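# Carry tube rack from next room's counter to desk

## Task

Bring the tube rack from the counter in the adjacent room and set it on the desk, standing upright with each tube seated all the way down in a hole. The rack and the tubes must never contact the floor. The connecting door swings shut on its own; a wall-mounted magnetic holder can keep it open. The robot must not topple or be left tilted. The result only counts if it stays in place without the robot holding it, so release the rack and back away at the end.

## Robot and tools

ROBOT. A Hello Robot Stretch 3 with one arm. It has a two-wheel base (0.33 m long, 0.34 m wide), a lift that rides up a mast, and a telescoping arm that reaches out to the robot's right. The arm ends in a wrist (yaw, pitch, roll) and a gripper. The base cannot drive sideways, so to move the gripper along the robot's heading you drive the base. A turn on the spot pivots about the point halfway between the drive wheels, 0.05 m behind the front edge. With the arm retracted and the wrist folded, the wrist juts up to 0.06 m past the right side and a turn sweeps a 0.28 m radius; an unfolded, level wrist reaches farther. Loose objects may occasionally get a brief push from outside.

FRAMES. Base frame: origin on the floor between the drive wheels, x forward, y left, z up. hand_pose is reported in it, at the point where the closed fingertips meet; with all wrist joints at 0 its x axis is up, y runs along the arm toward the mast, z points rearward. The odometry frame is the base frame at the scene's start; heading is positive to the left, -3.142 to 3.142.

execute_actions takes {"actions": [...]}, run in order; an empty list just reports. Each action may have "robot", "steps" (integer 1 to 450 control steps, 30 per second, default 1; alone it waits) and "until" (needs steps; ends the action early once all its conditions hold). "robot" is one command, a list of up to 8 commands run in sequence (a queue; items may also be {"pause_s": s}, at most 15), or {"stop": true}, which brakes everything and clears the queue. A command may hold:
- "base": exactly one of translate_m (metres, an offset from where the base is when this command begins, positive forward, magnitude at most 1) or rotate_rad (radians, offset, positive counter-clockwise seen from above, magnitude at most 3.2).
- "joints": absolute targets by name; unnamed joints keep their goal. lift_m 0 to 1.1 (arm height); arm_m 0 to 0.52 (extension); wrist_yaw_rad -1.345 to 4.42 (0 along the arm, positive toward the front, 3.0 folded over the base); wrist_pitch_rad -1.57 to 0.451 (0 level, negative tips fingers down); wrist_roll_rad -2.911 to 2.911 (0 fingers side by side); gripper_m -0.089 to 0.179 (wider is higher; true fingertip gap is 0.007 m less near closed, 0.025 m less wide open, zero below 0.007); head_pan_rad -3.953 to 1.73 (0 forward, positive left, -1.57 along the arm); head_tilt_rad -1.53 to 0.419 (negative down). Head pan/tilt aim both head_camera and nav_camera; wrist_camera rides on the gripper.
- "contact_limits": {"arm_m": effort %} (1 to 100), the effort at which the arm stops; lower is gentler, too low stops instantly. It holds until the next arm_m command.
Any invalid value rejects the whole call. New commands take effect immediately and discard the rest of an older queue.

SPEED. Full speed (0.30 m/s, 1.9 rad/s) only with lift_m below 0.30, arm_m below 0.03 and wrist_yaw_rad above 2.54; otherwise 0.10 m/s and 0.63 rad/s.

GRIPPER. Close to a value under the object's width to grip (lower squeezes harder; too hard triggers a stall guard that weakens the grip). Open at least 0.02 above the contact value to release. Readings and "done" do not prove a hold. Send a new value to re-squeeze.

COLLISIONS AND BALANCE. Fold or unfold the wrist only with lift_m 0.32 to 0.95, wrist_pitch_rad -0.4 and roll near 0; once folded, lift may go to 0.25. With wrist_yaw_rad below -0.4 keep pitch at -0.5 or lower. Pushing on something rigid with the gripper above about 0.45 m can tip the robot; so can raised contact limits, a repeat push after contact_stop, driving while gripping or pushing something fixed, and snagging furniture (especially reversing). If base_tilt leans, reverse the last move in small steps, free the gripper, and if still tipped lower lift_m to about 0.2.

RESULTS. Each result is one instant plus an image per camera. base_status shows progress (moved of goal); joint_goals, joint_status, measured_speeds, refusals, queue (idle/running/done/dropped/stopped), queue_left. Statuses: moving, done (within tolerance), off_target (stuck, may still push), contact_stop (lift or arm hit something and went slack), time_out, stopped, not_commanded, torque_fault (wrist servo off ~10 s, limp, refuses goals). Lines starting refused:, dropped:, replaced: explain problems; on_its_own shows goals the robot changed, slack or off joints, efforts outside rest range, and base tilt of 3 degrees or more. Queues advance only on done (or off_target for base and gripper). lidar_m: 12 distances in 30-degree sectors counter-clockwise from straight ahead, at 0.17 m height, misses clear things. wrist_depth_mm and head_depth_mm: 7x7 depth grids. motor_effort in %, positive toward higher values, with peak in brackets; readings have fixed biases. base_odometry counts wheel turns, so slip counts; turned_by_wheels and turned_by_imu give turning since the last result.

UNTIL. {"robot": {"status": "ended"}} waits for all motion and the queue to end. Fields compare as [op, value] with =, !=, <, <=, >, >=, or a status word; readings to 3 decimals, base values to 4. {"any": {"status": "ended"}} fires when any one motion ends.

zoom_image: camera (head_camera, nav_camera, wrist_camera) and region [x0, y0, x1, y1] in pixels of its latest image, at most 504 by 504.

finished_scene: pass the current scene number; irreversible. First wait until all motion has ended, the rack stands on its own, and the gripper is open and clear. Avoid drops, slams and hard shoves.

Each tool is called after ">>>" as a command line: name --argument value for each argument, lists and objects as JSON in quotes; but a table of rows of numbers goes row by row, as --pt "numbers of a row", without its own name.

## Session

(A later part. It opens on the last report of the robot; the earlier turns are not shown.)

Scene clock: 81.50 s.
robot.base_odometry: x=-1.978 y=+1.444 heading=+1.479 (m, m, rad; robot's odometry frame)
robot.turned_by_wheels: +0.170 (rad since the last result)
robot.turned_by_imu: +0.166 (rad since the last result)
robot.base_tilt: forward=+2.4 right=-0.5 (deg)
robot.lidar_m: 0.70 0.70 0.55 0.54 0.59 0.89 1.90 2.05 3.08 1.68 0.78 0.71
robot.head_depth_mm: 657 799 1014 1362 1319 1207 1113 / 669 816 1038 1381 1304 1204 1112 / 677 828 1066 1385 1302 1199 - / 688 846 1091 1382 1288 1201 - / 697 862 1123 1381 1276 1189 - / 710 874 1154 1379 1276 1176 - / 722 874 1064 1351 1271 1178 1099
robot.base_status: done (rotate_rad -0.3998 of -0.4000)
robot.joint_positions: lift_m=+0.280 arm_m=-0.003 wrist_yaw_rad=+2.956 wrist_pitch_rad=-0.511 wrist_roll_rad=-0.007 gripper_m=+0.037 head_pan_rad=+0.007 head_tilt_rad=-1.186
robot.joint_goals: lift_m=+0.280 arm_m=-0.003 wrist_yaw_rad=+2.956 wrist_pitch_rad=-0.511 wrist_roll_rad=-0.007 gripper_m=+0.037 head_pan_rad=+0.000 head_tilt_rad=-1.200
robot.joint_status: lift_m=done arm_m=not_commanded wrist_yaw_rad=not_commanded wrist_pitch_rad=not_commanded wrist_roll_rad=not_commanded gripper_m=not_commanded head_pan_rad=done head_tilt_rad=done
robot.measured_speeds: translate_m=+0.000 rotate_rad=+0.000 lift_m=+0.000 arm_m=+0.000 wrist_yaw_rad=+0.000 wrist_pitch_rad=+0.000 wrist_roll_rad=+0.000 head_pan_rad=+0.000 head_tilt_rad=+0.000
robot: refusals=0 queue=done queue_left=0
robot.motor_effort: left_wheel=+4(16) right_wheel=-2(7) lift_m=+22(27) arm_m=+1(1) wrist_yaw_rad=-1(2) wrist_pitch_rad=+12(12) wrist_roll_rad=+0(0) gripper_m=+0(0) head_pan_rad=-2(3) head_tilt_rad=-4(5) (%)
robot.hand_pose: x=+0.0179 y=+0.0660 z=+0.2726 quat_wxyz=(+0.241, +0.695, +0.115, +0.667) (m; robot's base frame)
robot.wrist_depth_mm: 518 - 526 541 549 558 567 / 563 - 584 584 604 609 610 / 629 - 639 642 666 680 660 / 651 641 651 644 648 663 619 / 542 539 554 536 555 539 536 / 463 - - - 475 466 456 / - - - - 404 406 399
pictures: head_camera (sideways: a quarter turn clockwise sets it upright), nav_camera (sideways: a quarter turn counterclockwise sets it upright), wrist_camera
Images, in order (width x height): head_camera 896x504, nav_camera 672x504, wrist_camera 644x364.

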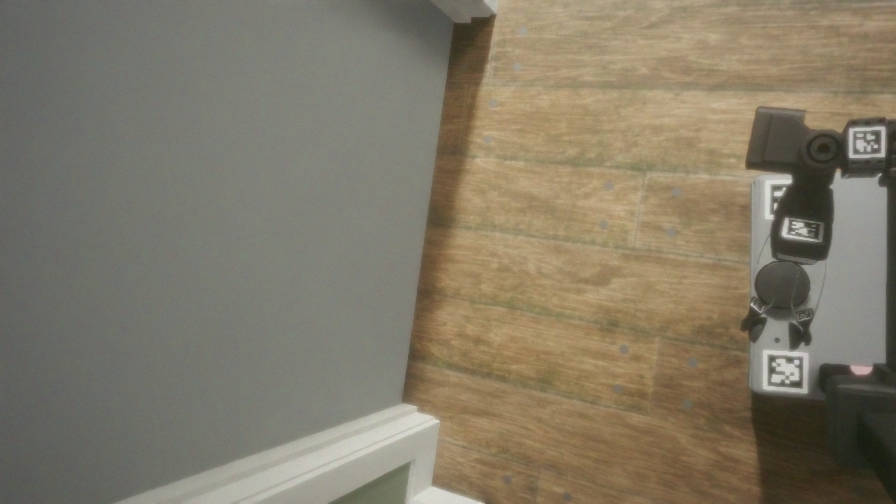

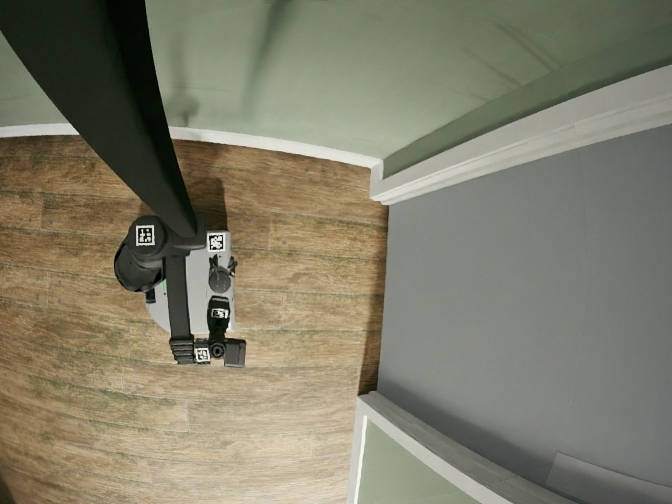

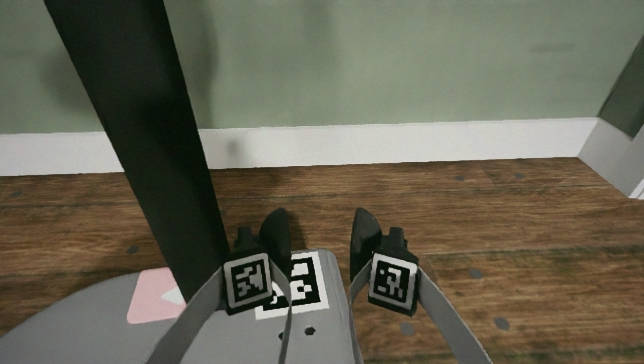

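>>> execute_actions --actions '[{"robot":[{"base":{"rotate_rad":-0.14},"joints":{"lift_m":0.33,"head_tilt_rad":-1.3}},{"base":{"translate_m":0.85}}],"steps":450,"until":{"robot":{"status":"ended"}}}]'

Scene clock: 95.20 s.
robot.base_odometry: x=-1.783 y=+2.271 heading=+1.339 (m, m, rad; robot's odometry frame)
robot.turned_by_wheels: -0.140 (rad since the last result)
robot.turned_by_imu: -0.131 (rad since the last result)
robot.base_tilt: forward=+2.3 right=-0.5 (deg)
robot.lidar_m: - - 0.15 0.19 0.58 0.79 2.14 2.64 3.34 0.21 0.15 -
robot.head_depth_mm: - - - - - 1178 1133 / - - - - - 1175 1119 / - - - - - 362 - / - - - - - 780 - / - - - - - 357 - / - - - - - 1165 - / - - - - - 1150 -
robot.base_status: off_target (translate_m +0.8497 of +0.8500)
robot.joint_positions: lift_m=+0.330 arm_m=-0.003 wrist_yaw_rad=+2.965 wrist_pitch_rad=-0.511 wrist_roll_rad=-0.006 gripper_m=+0.037 head_pan_rad=-0.002 head_tilt_rad=-1.291
robot.joint_goals: lift_m=+0.330 arm_m=-0.003 wrist_yaw_rad=+2.965 wrist_pitch_rad=-0.511 wrist_roll_rad=-0.006 gripper_m=+0.037 head_pan_rad=+0.000 head_tilt_rad=-1.300
robot.joint_status: lift_m=done arm_m=not_commanded wrist_yaw_rad=not_commanded wrist_pitch_rad=not_commanded wrist_roll_rad=not_commanded gripper_m=not_commanded head_pan_rad=done head_tilt_rad=done
robot.measured_speeds: translate_m=+0.000 rotate_rad=+0.000 lift_m=+0.000 arm_m=+0.000 wrist_yaw_rad=+0.000 wrist_pitch_rad=+0.000 wrist_roll_rad=+0.000 head_pan_rad=+0.000 head_tilt_rad=+0.000
robot: refusals=0 queue=done queue_left=0
robot.on_its_own: left_wheel is at rest, and its effort (+54) is outside its rest range (-18 to +18); right_wheel is at rest, and its effort (+27) is outside its rest range (-18 to +18)
robot.motor_effort: left_wheel=+54(79) right_wheel=+27(32) lift_m=+25(31) arm_m=+0(0) wrist_yaw_rad=-9(13) wrist_pitch_rad=+12(13) wrist_roll_rad=-1(1) gripper_m=+4(4) head_pan_rad=+1(3) head_tilt_rad=-3(14) (%)
robot.hand_pose: x=+0.0160 y=+0.0662 z=+0.3223 quat_wxyz=(+0.239, +0.695, +0.119, +0.668) (m; robot's base frame)
robot.wrist_depth_mm: 492 - 414 294 121 76 56 / 542 - 557 325 125 78 56 / 584 - 608 361 130 80 57 / 638 666 682 412 136 82 58 / 608 605 - 504 132 84 60 / 516 516 - 515 122 86 61 / 458 - - - 175 88 62
pictures: head_camera (sideways: a quarter turn clockwise sets it upright), nav_camera (sideways: a quarter turn counterclockwise sets it upright), wrist_camera
Images, in order (width x height): head_camera 896x504, nav_camera 672x504, wrist_camera 644x364.

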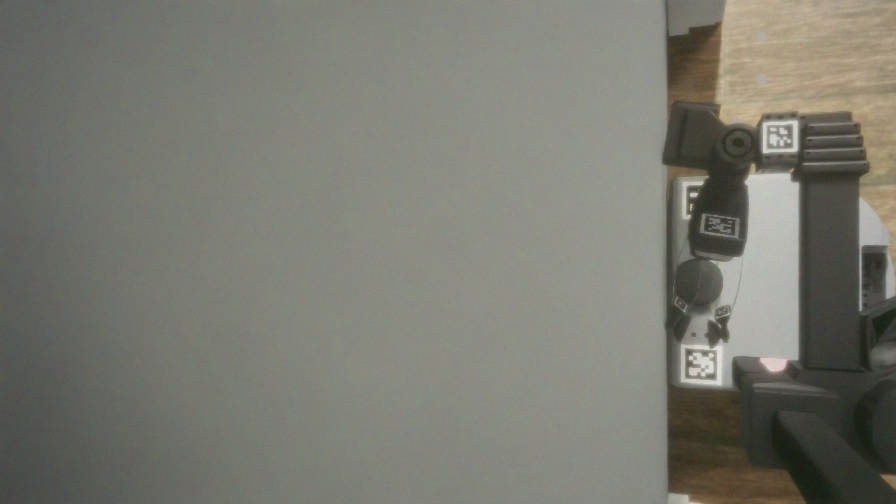

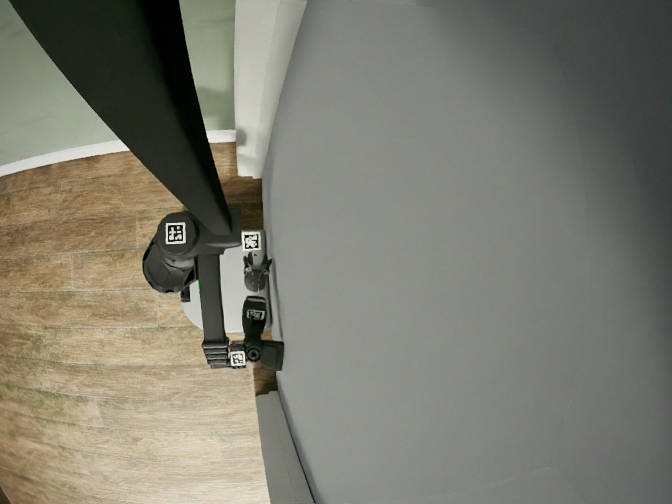

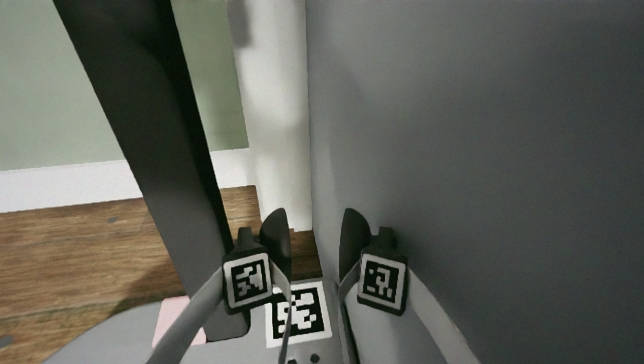

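>>> execute_actions --actions '[{"robot":[{"base":{"translate_m":-0.6},"joints":{"head_tilt_rad":-0.2,"head_pan_rad":-0.3}}],"steps":450,"until":{"robot":{"status":"ended"}}}]'

Scene clock: 105.70 s.
robot.base_odometry: x=-1.921 y=+1.687 heading=+1.339 (m, m, rad; robot's odometry frame)
robot.turned_by_wheels: +0.000 (rad since the last result)
robot.turned_by_imu: -0.005 (rad since the last result)
robot.base_tilt: forward=+2.5 right=-0.4 (deg)
robot.lidar_m: 0.64 0.67 0.57 0.55 0.57 0.78 1.96 2.03 2.19 2.30 0.81 0.67
robot.head_depth_mm: 651 665 687 691 711 717 724 / 627 651 675 696 721 755 776 / 604 623 647 666 691 718 746 / 583 602 621 641 663 689 713 / 562 578 596 615 636 659 683 / 543 557 575 593 612 634 656 / 525 540 556 572 589 608 628
robot.base_status: done (translate_m -0.6000 of -0.6000)
robot.joint_positions: lift_m=+0.330 arm_m=-0.003 wrist_yaw_rad=+2.956 wrist_pitch_rad=-0.512 wrist_roll_rad=-0.006 gripper_m=+0.037 head_pan_rad=-0.293 head_tilt_rad=-0.211
robot.joint_goals: lift_m=+0.330 arm_m=-0.003 wrist_yaw_rad=+2.956 wrist_pitch_rad=-0.512 wrist_roll_rad=-0.006 gripper_m=+0.037 head_pan_rad=-0.300 head_tilt_rad=-0.200
robot.joint_status: lift_m=done arm_m=not_commanded wrist_yaw_rad=not_commanded wrist_pitch_rad=not_commanded wrist_roll_rad=not_commanded gripper_m=not_commanded head_pan_rad=done head_tilt_rad=done
robot.measured_speeds: translate_m=+0.000 rotate_rad=+0.000 lift_m=+0.000 arm_m=+0.000 wrist_yaw_rad=+0.000 wrist_pitch_rad=+0.000 wrist_roll_rad=+0.000 head_pan_rad=+0.000 head_tilt_rad=+0.000
robot: refusals=0 queue=done queue_left=0
robot.motor_effort: left_wheel=+1(54) right_wheel=+0(27) lift_m=+25(25) arm_m=+0(0) wrist_yaw_rad=-2(8) wrist_pitch_rad=+12(13) wrist_roll_rad=-1(0) gripper_m=+0(3) head_pan_rad=-3(23) head_tilt_rad=+5(35) (%)
robot.hand_pose: x=+0.0178 y=+0.0658 z=+0.3223 quat_wxyz=(+0.242, +0.695, +0.116, +0.667) (m; robot's base frame)
robot.wrist_depth_mm: 482 - 526 547 579 615 535 / 529 - 582 609 646 661 559 / 571 - 635 676 707 723 597 / 628 656 698 709 715 708 646 / 599 607 628 607 617 605 594 / 522 516 - 535 527 522 510 / 467 - - - 450 450 447
pictures: head_camera (sideways: a quarter turn clockwise sets it upright), nav_camera (sideways: a quarter turn counterclockwise sets it upright), wrist_camera
Images, in order (width x height): head_camera 896x504, nav_camera 672x504, wrist_camera 644x364.

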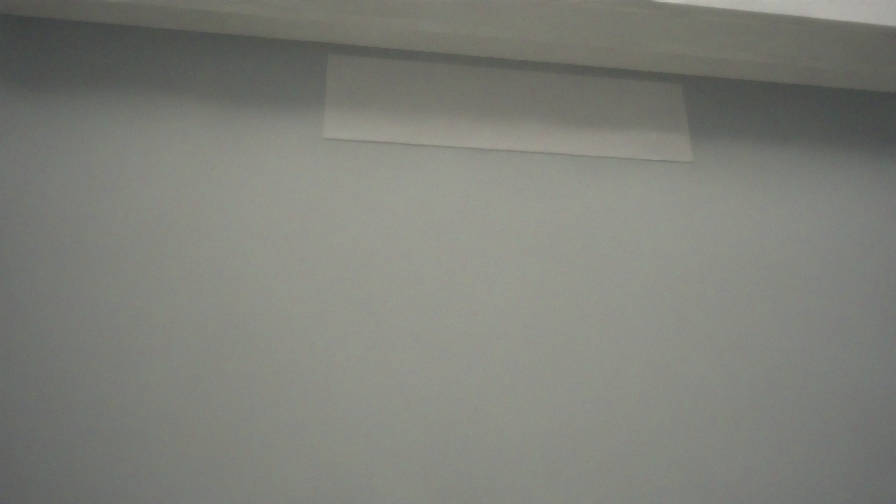

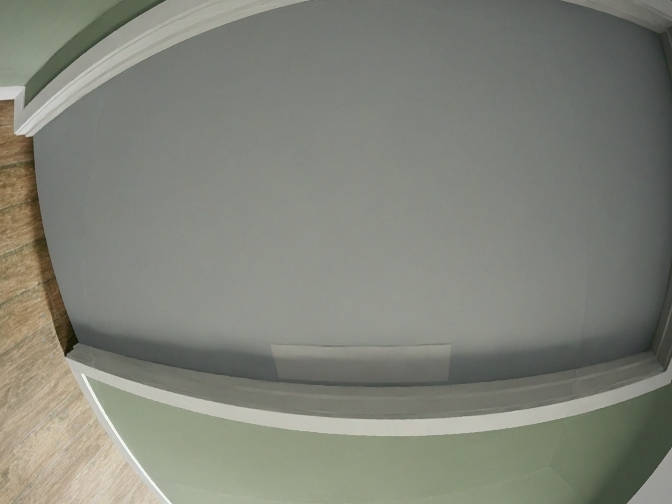

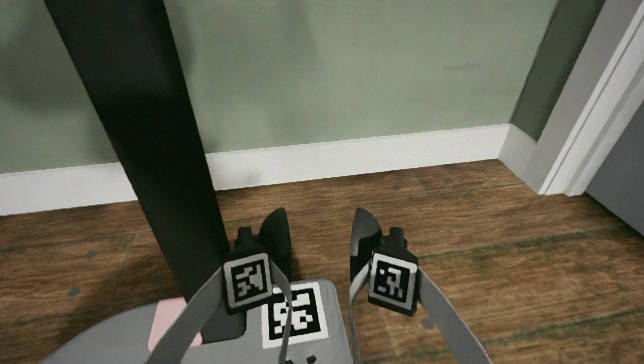

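>>> execute_actions --actions '[{"robot":[{"base":{"rotate_rad":-0.6},"joints":{"head_tilt_rad":-1.3,"head_pan_rad":0}},{"base":{"translate_m":0.3}},{"base":{"rotate_rad":0.8}},{"base":{"translate_m":0.5}}],"steps":450,"until":{"robot":{"status":"ended"}}}]'

Scene clock: 127.80 s.
robot.base_odometry: x=-1.683 y=+2.389 heading=+1.540 (m, m, rad; robot's odometry frame)
robot.turned_by_wheels: +0.201 (rad since the last result)
robot.turned_by_imu: +0.138 (rad since the last result)
robot.base_tilt: forward=+2.4 right=-0.5 (deg)
robot.lidar_m: - - 0.15 0.19 0.71 1.08 2.62 2.64 0.37 0.22 0.15 -
robot.head_depth_mm: - - - - - 1056 1100 / - - - - - 1175 1115 / - - - - - - 1092 / - - - - - - - / - - - - - - - / - - - - - 1172 - / - - - - - 1160 -
robot.base_status: off_target (translate_m +0.4997 of +0.5000)
robot.joint_positions: lift_m=+0.330 arm_m=-0.003 wrist_yaw_rad=+2.964 wrist_pitch_rad=-0.514 wrist_roll_rad=-0.006 gripper_m=+0.037 head_pan_rad=-0.006 head_tilt_rad=-1.293
robot.joint_goals: lift_m=+0.330 arm_m=-0.003 wrist_yaw_rad=+2.964 wrist_pitch_rad=-0.514 wrist_roll_rad=-0.006 gripper_m=+0.037 head_pan_rad=+0.000 head_tilt_rad=-1.300
robot.joint_status: lift_m=done arm_m=not_commanded wrist_yaw_rad=not_commanded wrist_pitch_rad=not_commanded wrist_roll_rad=not_commanded gripper_m=not_commanded head_pan_rad=done head_tilt_rad=done
robot.measured_speeds: translate_m=+0.000 rotate_rad=+0.000 lift_m=+0.000 arm_m=+0.000 wrist_yaw_rad=+0.000 wrist_pitch_rad=+0.000 wrist_roll_rad=+0.000 head_pan_rad=+0.000 head_tilt_rad=+0.000
robot: refusals=0 queue=done queue_left=0
robot.on_its_own: left_wheel is at rest, and its effort (+72) is outside its rest range (-18 to +18)
robot.motor_effort: left_wheel=+72(100) right_wheel=+13(45) lift_m=+26(27) arm_m=-1(0) wrist_yaw_rad=-8(15) wrist_pitch_rad=+14(14) wrist_roll_rad=+0(1) gripper_m=+4(4) head_pan_rad=+2(22) head_tilt_rad=-3(33) (%)
robot.hand_pose: x=+0.0162 y=+0.0656 z=+0.3217 quat_wxyz=(+0.240, +0.695, +0.119, +0.668) (m; robot's base frame)
robot.wrist_depth_mm: 613 - 599 291 119 76 55 / 679 - 682 323 124 77 56 / 734 - 747 359 129 79 57 / 719 719 712 404 135 81 58 / 608 603 - 495 131 83 59 / 520 513 - 510 122 86 60 / 462 - - - 174 88 62
pictures: head_camera (sideways: a quarter turn clockwise sets it upright), nav_camera (sideways: a quarter turn counterclockwise sets it upright), wrist_camera
Images, in order (width x height): head_camera 896x504, nav_camera 672x504, wrist_camera 644x364.

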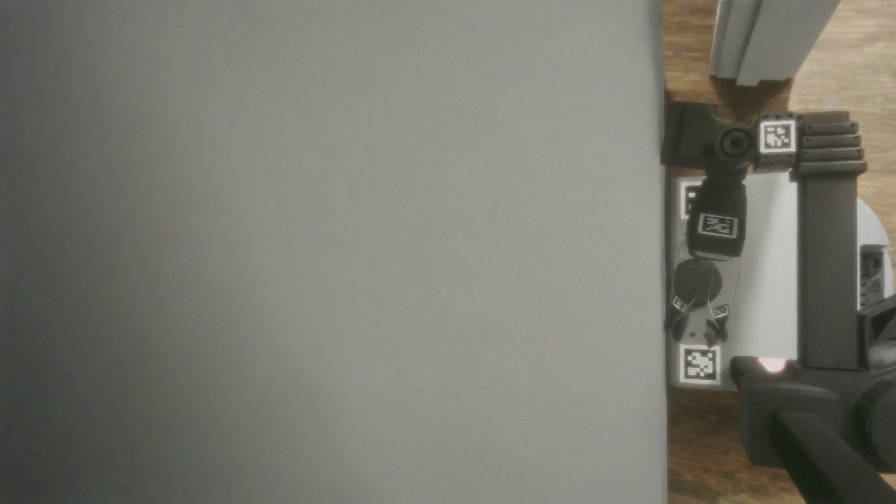

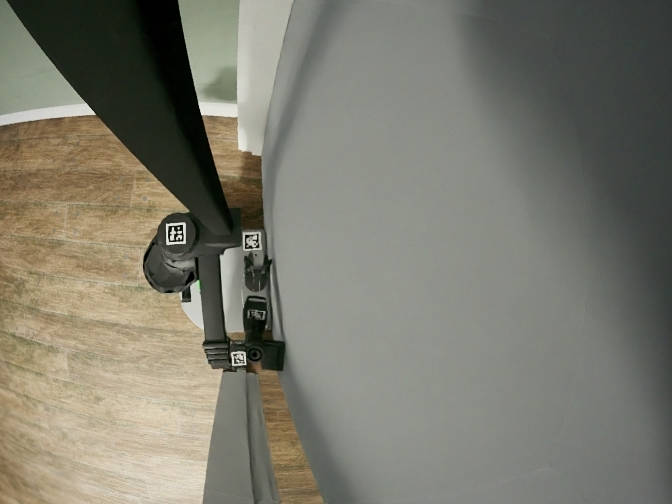

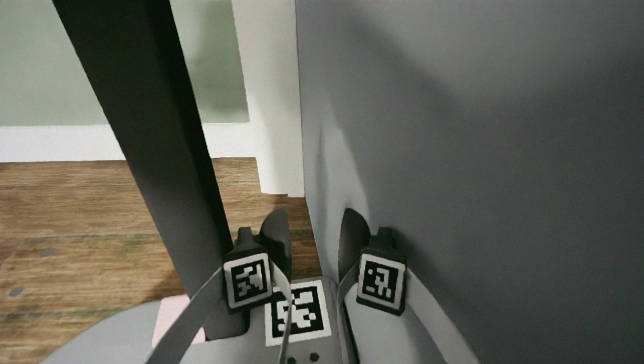

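>>> execute_actions --actions '[{"robot":[{"base":{"translate_m":0.4}}],"steps":450,"until":{"robot":{"status":"ended"}}}]'

Scene clock: 136.03 s.
robot.base_odometry: x=-1.671 y=+2.788 heading=+1.540 (m, m, rad; robot's odometry frame)
robot.turned_by_wheels: +0.000 (rad since the last result)
robot.turned_by_imu: +0.642 (rad since the last result)
robot.base_tilt: forward=+2.5 right=-0.5 (deg)
robot.lidar_m: - - 0.15 0.19 1.04 2.88 0.56 0.55 2.60 0.22 0.15 -
robot.head_depth_mm: - - - - - 1190 1131 / - - - - - 1179 1119 / - - - - - - - / - - - - - 783 - / - - - - - 356 - / - - - - - 1157 - / - - - - - 1152 -
robot.base_status: off_target (translate_m +0.3997 of +0.4000)
robot.joint_positions: lift_m=+0.330 arm_m=-0.003 wrist_yaw_rad=+2.965 wrist_pitch_rad=-0.516 wrist_roll_rad=-0.006 gripper_m=+0.037 head_pan_rad=-0.006 head_tilt_rad=-1.292
robot.joint_goals: lift_m=+0.330 arm_m=-0.003 wrist_yaw_rad=+2.965 wrist_pitch_rad=-0.516 wrist_roll_rad=-0.006 gripper_m=+0.037 head_pan_rad=+0.000 head_tilt_rad=-1.300
robot.joint_status: lift_m=done arm_m=not_commanded wrist_yaw_rad=not_commanded wrist_pitch_rad=not_commanded wrist_roll_rad=not_commanded gripper_m=not_commanded head_pan_rad=done head_tilt_rad=done
robot.measured_speeds: translate_m=+0.000 rotate_rad=+0.000 lift_m=+0.000 arm_m=+0.000 wrist_yaw_rad=+0.000 wrist_pitch_rad=+0.000 wrist_roll_rad=+0.000 head_pan_rad=+0.000 head_tilt_rad=+0.000
robot: refusals=0 queue=done queue_left=0
robot.on_its_own: left_wheel is at rest, and its effort (+85) is outside its rest range (-18 to +18)
robot.motor_effort: left_wheel=+85(86) right_wheel=+8(32) lift_m=+26(26) arm_m=+0(1) wrist_yaw_rad=-9(10) wrist_pitch_rad=+15(15) wrist_roll_rad=-1(1) gripper_m=+4(5) head_pan_rad=+2(2) head_tilt_rad=-3(3) (%)
robot.hand_pose: x=+0.0158 y=+0.0656 z=+0.3214 quat_wxyz=(+0.240, +0.694, +0.120, +0.668) (m; robot's base frame)
robot.wrist_depth_mm: - - 758 294 120 76 55 / - - 867 325 125 78 56 / 897 - 851 358 130 80 57 / 731 748 713 409 136 82 58 / 601 602 - 496 131 84 59 / 519 513 - 515 122 86 61 / 469 - - - 175 88 62
pictures: head_camera (sideways: a quarter turn clockwise sets it upright), nav_camera (sideways: a quarter turn counterclockwise sets it upright), wrist_camera
Images, in order (width x height): head_camera 896x504, nav_camera 672x504, wrist_camera 644x364.

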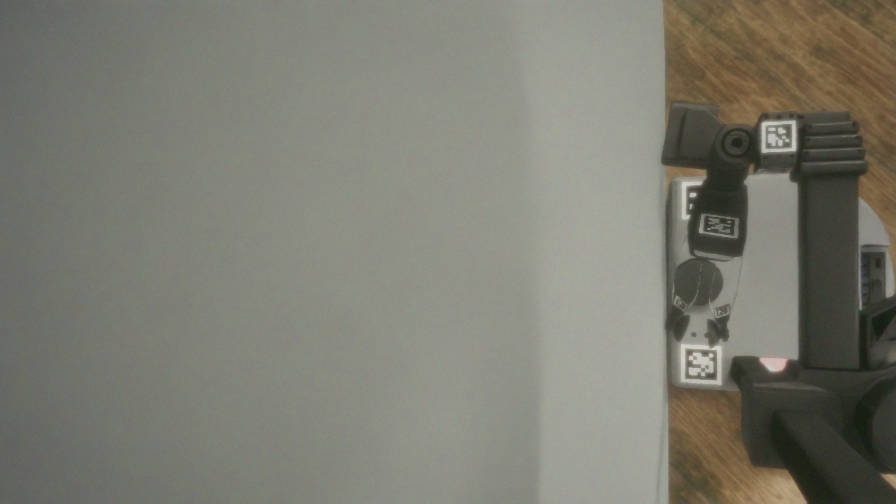

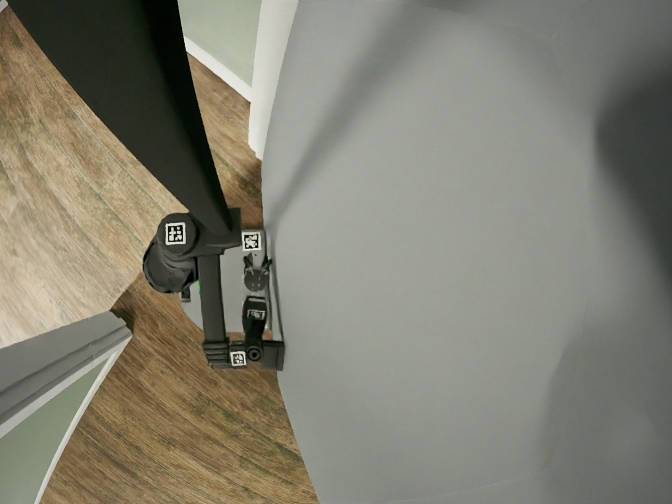

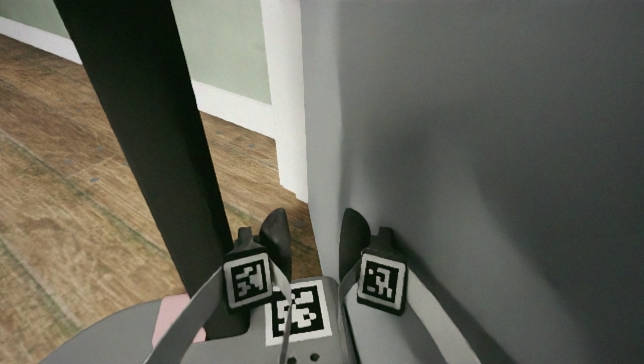

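>>> execute_actions --actions '[{"robot":[{"base":{"translate_m":0.42},"joints":{"head_tilt_rad":-0.9,"head_pan_rad":-0.9}}],"steps":450,"until":{"robot":{"status":"ended"}}}]'

Scene clock: 153.03 s.
robot.base_odometry: x=-1.658 y=+3.208 heading=+1.540 (m, m, rad; robot's odometry frame)
robot.turned_by_wheels: +0.000 (rad since the last result)
robot.turned_by_imu: -0.681 (rad since the last result)
robot.base_tilt: forward=+2.2 right=+1.3 (deg)
robot.lidar_m: - - 0.15 0.19 0.65 0.96 2.60 2.65 0.43 0.22 0.15 -
robot.head_depth_mm: - - - - 908 892 1094 / - - - - - 1136 1121 / - - - - - 407 975 / - - - - - - 509 / - - - - - - - / - - - - - - - / - - - - - - -
robot.base_status: moving (translate_m +0.4198 of +0.4200)
robot.joint_positions: lift_m=+0.330 arm_m=-0.003 wrist_yaw_rad=+2.967 wrist_pitch_rad=-0.512 wrist_roll_rad=-0.006 gripper_m=+0.037 head_pan_rad=-0.747 head_tilt_rad=-0.988
robot.joint_goals: lift_m=+0.330 arm_m=-0.003 wrist_yaw_rad=+2.967 wrist_pitch_rad=-0.512 wrist_roll_rad=-0.006 gripper_m=+0.037 head_pan_rad=-0.900 head_tilt_rad=-0.900
robot.joint_status: lift_m=done arm_m=not_commanded wrist_yaw_rad=not_commanded wrist_pitch_rad=not_commanded wrist_roll_rad=not_commanded gripper_m=not_commanded head_pan_rad=off_target head_tilt_rad=off_target
robot.measured_speeds: translate_m=+0.000 rotate_rad=+0.000 lift_m=+0.000 arm_m=+0.000 wrist_yaw_rad=+0.000 wrist_pitch_rad=+0.000 wrist_roll_rad=+0.000 head_pan_rad=+0.000 head_tilt_rad=+0.000
robot: refusals=0 queue=running queue_left=0
robot.motor_effort: left_wheel=+59(92) right_wheel=+4(30) lift_m=+26(26) arm_m=+0(0) wrist_yaw_rad=-10(12) wrist_pitch_rad=+13(15) wrist_roll_rad=+0(0) gripper_m=+3(4) head_pan_rad=-62(66) head_tilt_rad=+32(45) (%)
robot.hand_pose: x=+0.0154 y=+0.0661 z=+0.3221 quat_wxyz=(+0.238, +0.695, +0.120, +0.668) (m; robot's base frame)
robot.wrist_depth_mm: 559 - 554 301 122 77 56 / 617 - 617 332 127 78 57 / 681 - 677 368 132 80 58 / 706 721 698 414 137 82 59 / 606 601 - 512 132 84 60 / 519 515 - 520 123 87 61 / 465 - - - 174 89 62
pictures: head_camera (sideways: a quarter turn clockwise sets it upright), nav_camera (sideways: a quarter turn counterclockwise sets it upright), wrist_camera
Images, in order (width x height): head_camera 896x504, nav_camera 672x504, wrist_camera 644x364.

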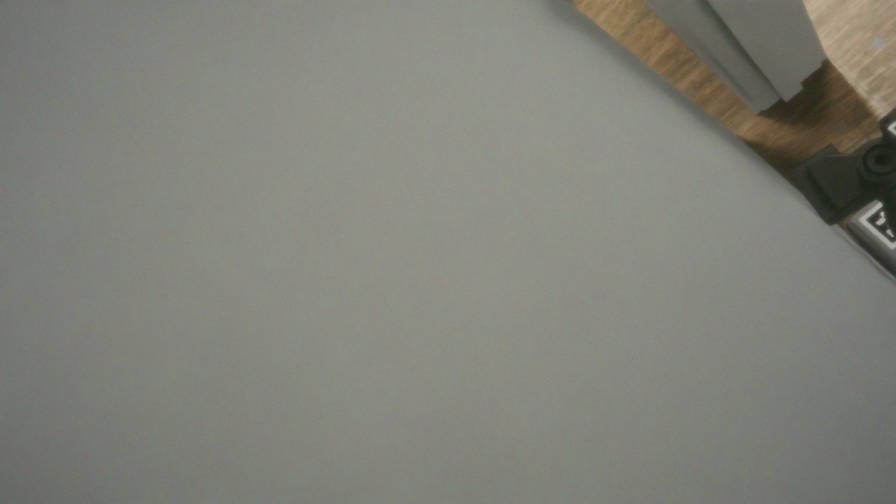

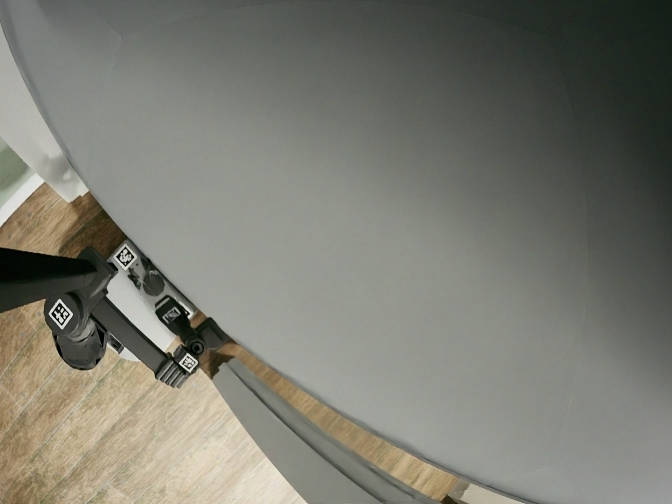

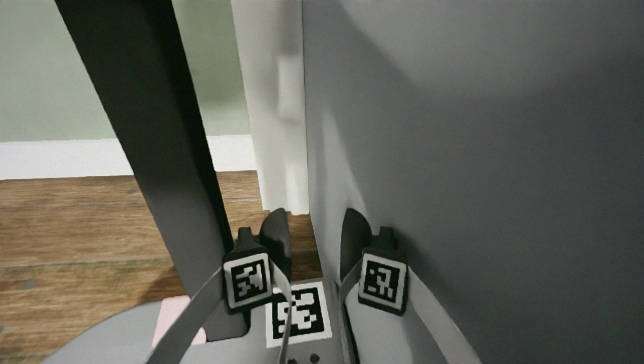

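>>> execute_actions --actions '[{"robot":[{"base":{"translate_m":-0.08}},{"joints":{"head_tilt_rad":-1.3,"head_pan_rad":0}},{"base":{"translate_m":1.0}}],"steps":450,"until":{"robot":{"status":"ended"}}}]'

Scene clock: 169.50 s.
robot.base_odometry: x=-1.629 y=+4.127 heading=+1.540 (m, m, rad; robot's odometry frame)
robot.turned_by_wheels: +0.000 (rad since the last result)
robot.turned_by_imu: +0.702 (rad since the last result)
robot.base_tilt: forward=+2.5 right=-0.4 (deg)
robot.lidar_m: - - 0.15 0.19 1.08 2.90 0.57 0.56 2.61 0.22 0.15 -
robot.head_depth_mm: - - - - - 1190 1134 / - - - - - 1171 1119 / - - - - - 356 - / - - - - - 778 - / - - - - - - - / - - - - - 1174 - / - - - - - 1158 -
robot.base_status: off_target (translate_m +0.9997 of +1.0000)
robot.joint_positions: lift_m=+0.330 arm_m=-0.003 wrist_yaw_rad=+2.966 wrist_pitch_rad=-0.516 wrist_roll_rad=-0.005 gripper_m=+0.037 head_pan_rad=+0.003 head_tilt_rad=-1.292
robot.joint_goals: lift_m=+0.330 arm_m=-0.003 wrist_yaw_rad=+2.966 wrist_pitch_rad=-0.516 wrist_roll_rad=-0.005 gripper_m=+0.037 head_pan_rad=+0.000 head_tilt_rad=-1.300
robot.joint_status: lift_m=done arm_m=not_commanded wrist_yaw_rad=not_commanded wrist_pitch_rad=not_commanded wrist_roll_rad=not_commanded gripper_m=not_commanded head_pan_rad=done head_tilt_rad=done
robot.measured_speeds: translate_m=+0.000 rotate_rad=+0.000 lift_m=+0.000 arm_m=+0.000 wrist_yaw_rad=+0.000 wrist_pitch_rad=+0.000 wrist_roll_rad=+0.000 head_pan_rad=+0.000 head_tilt_rad=+0.000
robot: refusals=0 queue=done queue_left=0
robot.on_its_own: left_wheel is at rest, and its effort (+85) is outside its rest range (-18 to +18)
robot.motor_effort: left_wheel=+85(100) right_wheel=+7(63) lift_m=+26(29) arm_m=+0(2) wrist_yaw_rad=-9(15) wrist_pitch_rad=+15(15) wrist_roll_rad=-1(1) gripper_m=+4(4) head_pan_rad=-1(63) head_tilt_rad=-3(33) (%)
robot.hand_pose: x=+0.0157 y=+0.0656 z=+0.3214 quat_wxyz=(+0.240, +0.695, +0.120, +0.667) (m; robot's base frame)
robot.wrist_depth_mm: - - 779 294 120 76 55 / - - 877 324 125 78 56 / 924 - 875 362 130 79 57 / 731 727 735 409 136 82 58 / 599 597 - 505 132 84 59 / 516 518 - 515 122 86 61 / 465 - - - 176 88 62
pictures: head_camera (sideways: a quarter turn clockwise sets it upright), nav_camera (sideways: a quarter turn counterclockwise sets it upright), wrist_camera
Images, in order (width x height): head_camera 896x504, nav_camera 672x504, wrist_camera 644x364.

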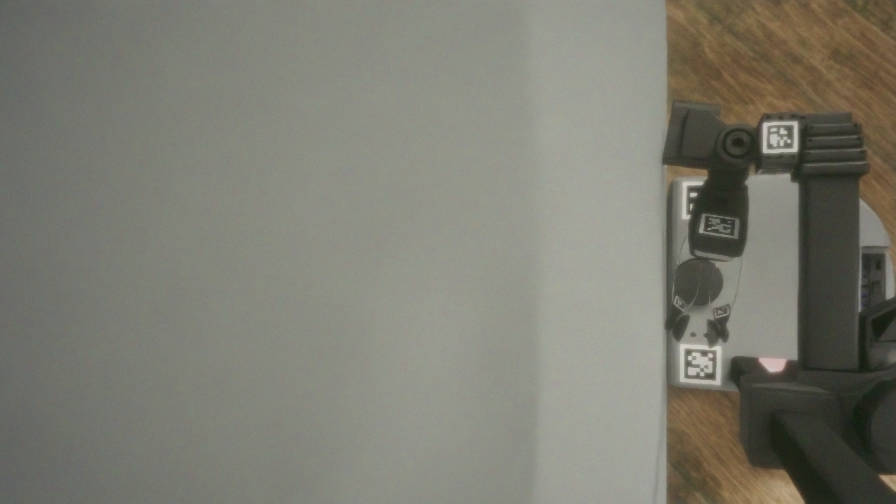

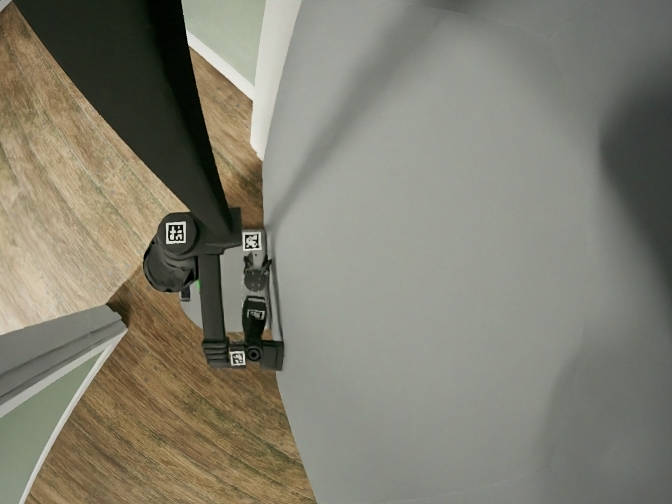

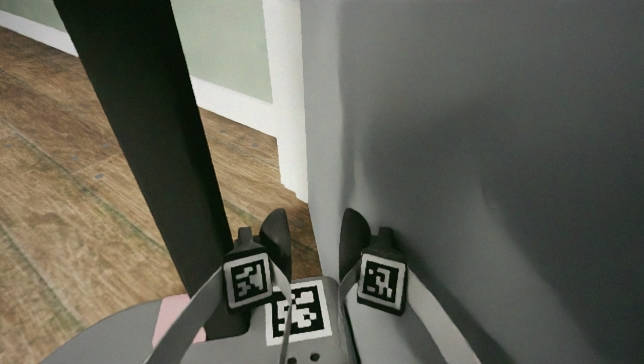

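>>> execute_actions --actions '[{"robot":[{"base":{"rotate_rad":-0.9}},{"base":{"translate_m":0.3}}],"steps":450,"until":{"robot":{"status":"ended"}}}]'

Scene clock: 183.80 s.
robot.base_odometry: x=-1.389 y=+4.306 heading=+0.642 (m, m, rad; robot's odometry frame)
robot.turned_by_wheels: -0.898 (rad since the last result)
robot.turned_by_imu: +0.245 (rad since the last result)
robot.base_tilt: forward=+2.4 right=-0.4 (deg)
robot.lidar_m: - - 0.15 0.19 1.72 3.03 0.66 1.22 2.58 0.22 0.15 -
robot.head_depth_mm: - - - - - 1188 1130 / - - - - - 1176 1118 / - - - - - 352 - / - - - - - 778 - / - - - - - 352 - / - - - - - 1178 - / - - - - - 1163 -
robot.base_status: off_target (translate_m +0.2997 of +0.3000)
robot.joint_positions: lift_m=+0.330 arm_m=-0.003 wrist_yaw_rad=+2.966 wrist_pitch_rad=-0.515 wrist_roll_rad=-0.005 gripper_m=+0.037 head_pan_rad=+0.003 head_tilt_rad=-1.291
robot.joint_goals: lift_m=+0.330 arm_m=-0.003 wrist_yaw_rad=+2.966 wrist_pitch_rad=-0.515 wrist_roll_rad=-0.005 gripper_m=+0.037 head_pan_rad=+0.000 head_tilt_rad=-1.300
robot.joint_status: lift_m=done arm_m=not_commanded wrist_yaw_rad=not_commanded wrist_pitch_rad=not_commanded wrist_roll_rad=not_commanded gripper_m=not_commanded head_pan_rad=done head_tilt_rad=done
robot.measured_speeds: translate_m=+0.000 rotate_rad=+0.000 lift_m=+0.000 arm_m=+0.000 wrist_yaw_rad=+0.000 wrist_pitch_rad=+0.000 wrist_roll_rad=+0.000 head_pan_rad=+0.000 head_tilt_rad=+0.000
robot: refusals=0 queue=done queue_left=0
robot.on_its_own: left_wheel is at rest, and its effort (+92) is outside its rest range (-18 to +18)
robot.motor_effort: left_wheel=+92(100) right_wheel=+4(35) lift_m=+27(27) arm_m=+0(1) wrist_yaw_rad=-10(15) wrist_pitch_rad=+14(15) wrist_roll_rad=-1(1) gripper_m=+4(5) head_pan_rad=-1(1) head_tilt_rad=-3(4) (%)
robot.hand_pose: x=+0.0156 y=+0.0657 z=+0.3215 quat_wxyz=(+0.239, +0.695, +0.120, +0.667) (m; robot's base frame)
robot.wrist_depth_mm: - - 989 293 120 76 55 / - - - 326 125 78 56 / 916 - 899 361 130 79 57 / 722 724 710 414 136 82 58 / 606 602 - 503 132 84 60 / 519 512 - 519 122 86 61 / 463 - - - 176 88 62
pictures: head_camera (sideways: a quarter turn clockwise sets it upright), nav_camera (sideways: a quarter turn counterclockwise sets it upright), wrist_camera
Images, in order (width x height): head_camera 896x504, nav_camera 672x504, wrist_camera 644x364.

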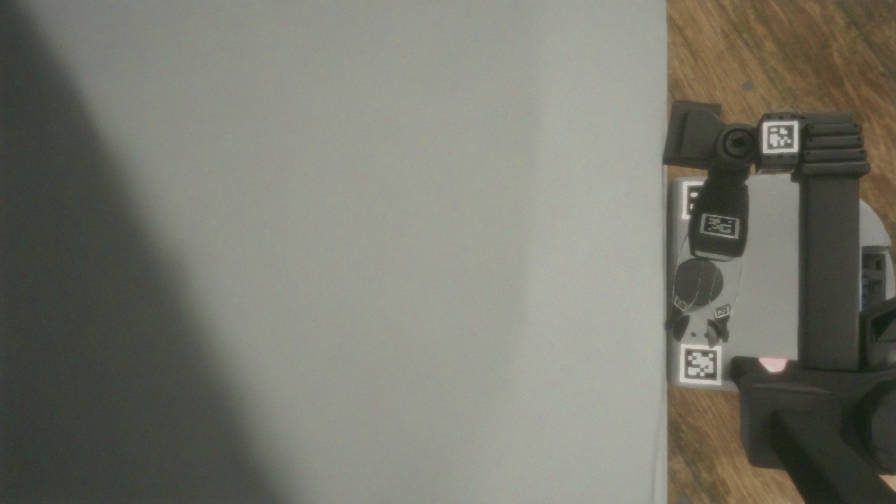

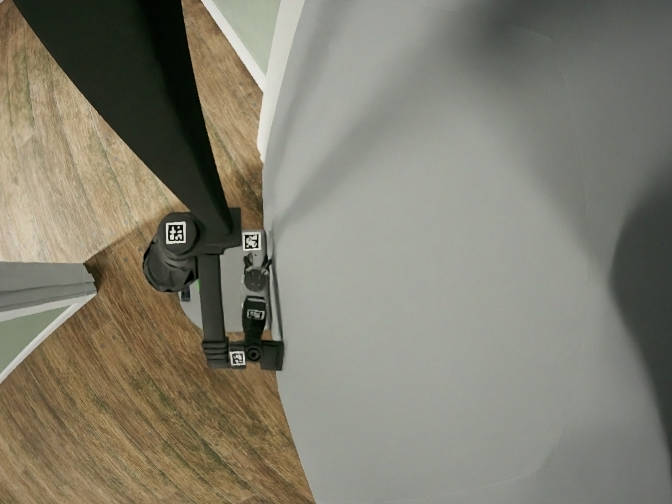

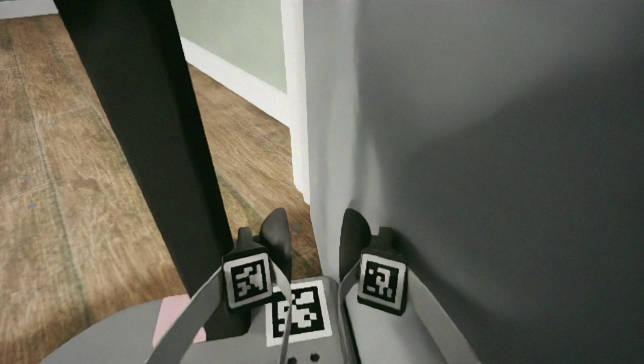

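>>> execute_actions --actions '[{"robot":[{"base":{"rotate_rad":-1.2}}],"steps":450,"until":{"robot":{"status":"ended"}}}]'

Scene clock: 188.93 s.
robot.base_odometry: x=-1.389 y=+4.306 heading=-0.556 (m, m, rad; robot's odometry frame)
robot.turned_by_wheels: -1.198 (rad since the last result)
robot.turned_by_imu: -0.562 (rad since the last result)
robot.base_tilt: forward=+2.4 right=-0.5 (deg)
robot.lidar_m: 0.15 - 0.15 0.18 0.48 1.78 2.93 0.57 0.85 2.71 0.47 0.18
robot.head_depth_mm: - - 347 820 1278 1202 1127 / - - 323 556 1271 1195 1123 / - - - 421 1229 1219 - / - - - 356 868 1207 - / - - - 319 579 - - / - - - - 433 1055 - / - - - - 361 863 -
robot.base_status: off_target (rotate_rad -1.1981 of -1.2000)
robot.joint_positions: lift_m=+0.330 arm_m=-0.003 wrist_yaw_rad=+2.956 wrist_pitch_rad=-0.512 wrist_roll_rad=-0.005 gripper_m=+0.037 head_pan_rad=+0.003 head_tilt_rad=-1.291
robot.joint_goals: lift_m=+0.330 arm_m=-0.003 wrist_yaw_rad=+2.956 wrist_pitch_rad=-0.512 wrist_roll_rad=-0.005 gripper_m=+0.037 head_pan_rad=+0.000 head_tilt_rad=-1.300
robot.joint_status: lift_m=done arm_m=not_commanded wrist_yaw_rad=not_commanded wrist_pitch_rad=not_commanded wrist_roll_rad=not_commanded gripper_m=not_commanded head_pan_rad=done head_tilt_rad=done
robot.measured_speeds: translate_m=+0.000 rotate_rad=+0.000 lift_m=+0.000 arm_m=+0.000 wrist_yaw_rad=+0.000 wrist_pitch_rad=+0.000 wrist_roll_rad=+0.000 head_pan_rad=+0.000 head_tilt_rad=+0.000
robot: refusals=0 queue=done queue_left=0
robot.on_its_own: left_wheel is at rest, and its effort (+100) is outside its rest range (-18 to +18)
robot.motor_effort: left_wheel=+100(100) right_wheel=+1(5) lift_m=+27(27) arm_m=+0(0) wrist_yaw_rad=-2(9) wrist_pitch_rad=+12(14) wrist_roll_rad=-1(1) gripper_m=+0(4) head_pan_rad=-1(1) head_tilt_rad=-3(3) (%)
robot.hand_pose: x=+0.0178 y=+0.0657 z=+0.3222 quat_wxyz=(+0.242, +0.696, +0.116, +0.666) (m; robot's base frame)
robot.wrist_depth_mm: 728 - 319 215 163 132 111 / 803 - 362 237 176 139 116 / 855 - 405 263 190 148 122 / 729 718 466 297 206 158 129 / 598 602 553 341 216 170 136 / 525 521 - 358 222 183 144 / 468 - - - 289 193 154
pictures: head_camera (sideways: a quarter turn clockwise sets it upright), nav_camera (sideways: a quarter turn counterclockwise sets it upright), wrist_camera
Images, in order (width x height): head_camera 896x504, nav_camera 672x504, wrist_camera 644x364.

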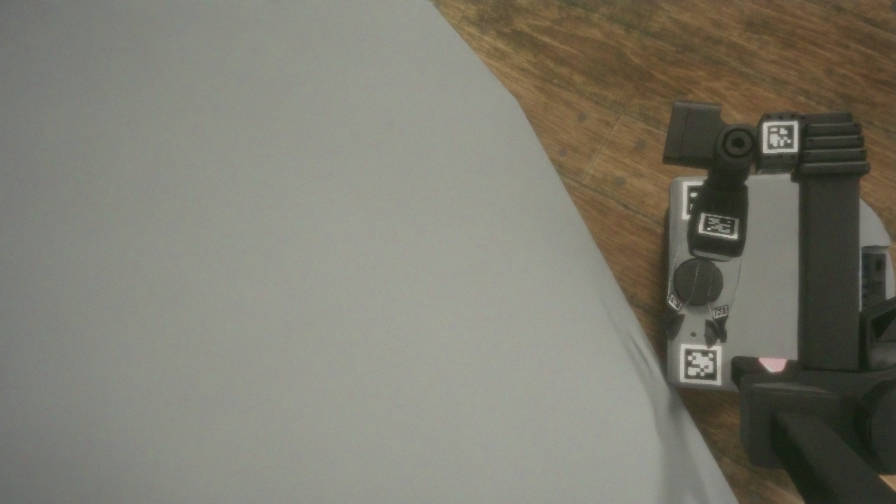

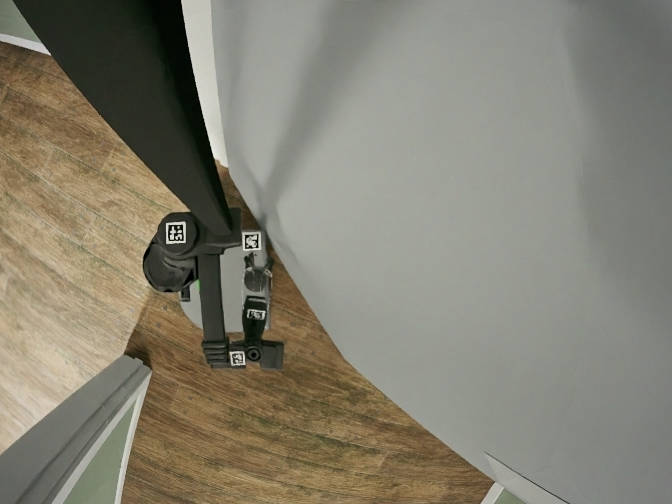

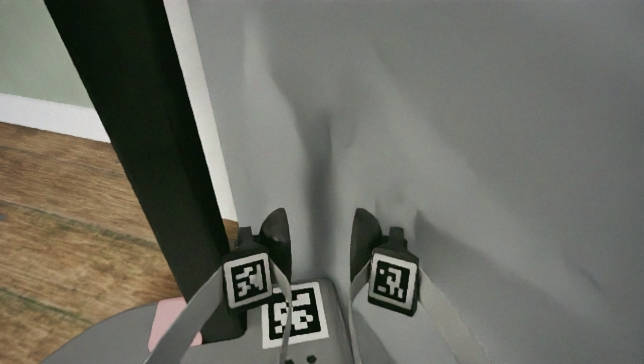

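>>> execute_actions --actions '[{"robot":[{"base":{"translate_m":-0.12}},{"base":{"rotate_rad":-0.6}}],"steps":450,"until":{"robot":{"status":"ended"}}}]'

Scene clock: 198.27 s.
robot.base_odometry: x=-1.491 y=+4.370 heading=-1.156 (m, m, rad; robot's odometry frame)
robot.turned_by_wheels: -0.600 (rad since the last result)
robot.turned_by_imu: -0.139 (rad since the last result)
robot.base_tilt: forward=+2.4 right=-0.3 (deg)
robot.lidar_m: - - 0.15 0.19 0.74 1.44 2.73 3.32 0.43 0.21 0.15 -
robot.head_depth_mm: - - - - - 1184 1127 / - - - - - 1172 1118 / - - - - - 356 - / - - - - - 782 - / - - - - - 359 - / - - - - - 1172 - / - - - - - 1162 -
robot.base_status: done (rotate_rad -0.5994 of -0.6000)
robot.joint_positions: lift_m=+0.330 arm_m=-0.003 wrist_yaw_rad=+2.967 wrist_pitch_rad=-0.512 wrist_roll_rad=-0.005 gripper_m=+0.037 head_pan_rad=+0.003 head_tilt_rad=-1.291
robot.joint_goals: lift_m=+0.330 arm_m=-0.003 wrist_yaw_rad=+2.967 wrist_pitch_rad=-0.512 wrist_roll_rad=-0.005 gripper_m=+0.037 head_pan_rad=+0.000 head_tilt_rad=-1.300
robot.joint_status: lift_m=done arm_m=not_commanded wrist_yaw_rad=not_commanded wrist_pitch_rad=not_commanded wrist_roll_rad=not_commanded gripper_m=not_commanded head_pan_rad=done head_tilt_rad=done
robot.measured_speeds: translate_m=+0.000 rotate_rad=+0.000 lift_m=+0.000 arm_m=+0.000 wrist_yaw_rad=+0.000 wrist_pitch_rad=+0.000 wrist_roll_rad=+0.000 head_pan_rad=+0.000 head_tilt_rad=+0.000
robot: refusals=0 queue=done queue_left=0
robot.on_its_own: left_wheel is at rest, and its effort (+66) is outside its rest range (-18 to +18); right_wheel is at rest, and its effort (+21) is outside its rest range (-18 to +18)
robot.motor_effort: left_wheel=+66(100) right_wheel=+21(23) lift_m=+27(27) arm_m=+0(0) wrist_yaw_rad=-10(11) wrist_pitch_rad=+13(12) wrist_roll_rad=-1(1) gripper_m=+3(4) head_pan_rad=-1(1) head_tilt_rad=-3(3) (%)
robot.hand_pose: x=+0.0155 y=+0.0661 z=+0.3221 quat_wxyz=(+0.238, +0.695, +0.120, +0.668) (m; robot's base frame)
robot.wrist_depth_mm: 700 - 609 298 121 76 56 / 788 - 674 331 126 78 57 / 840 - 745 367 131 80 58 / 719 738 727 417 137 82 59 / 609 609 - 508 132 84 60 / 519 519 - 530 123 86 61 / 462 - - - 175 88 62
pictures: head_camera (sideways: a quarter turn clockwise sets it upright), nav_camera (sideways: a quarter turn counterclockwise sets it upright), wrist_camera
Images, in order (width x height): head_camera 896x504, nav_camera 672x504, wrist_camera 644x364.

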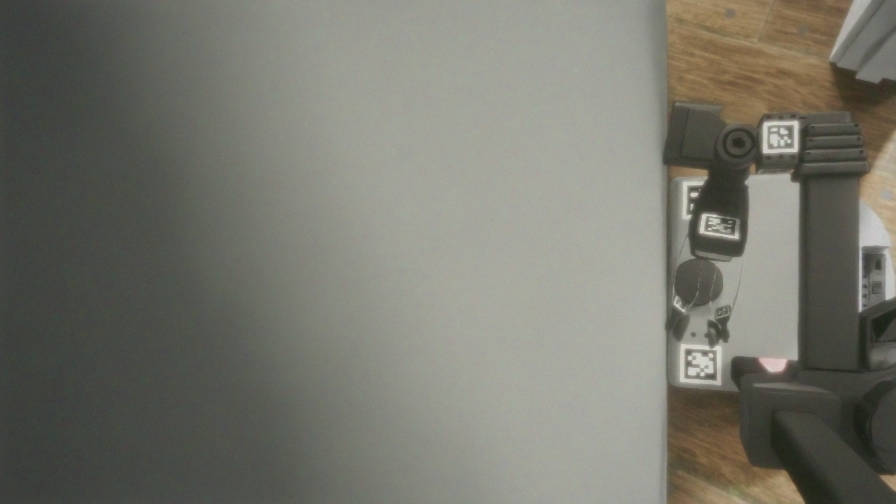

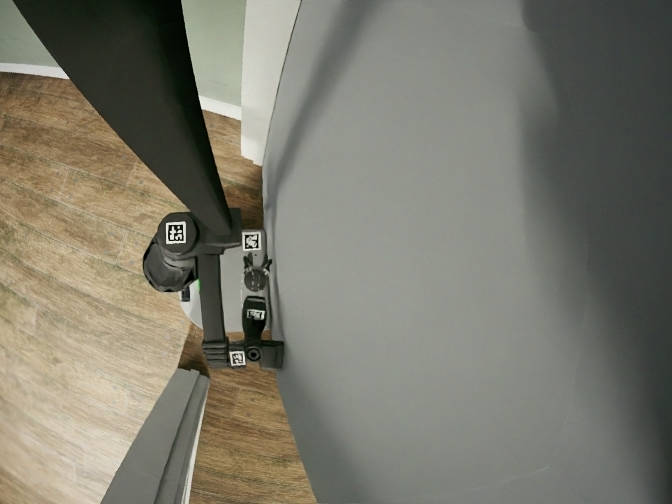

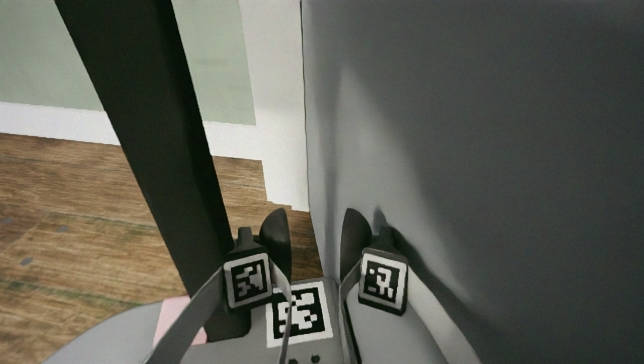

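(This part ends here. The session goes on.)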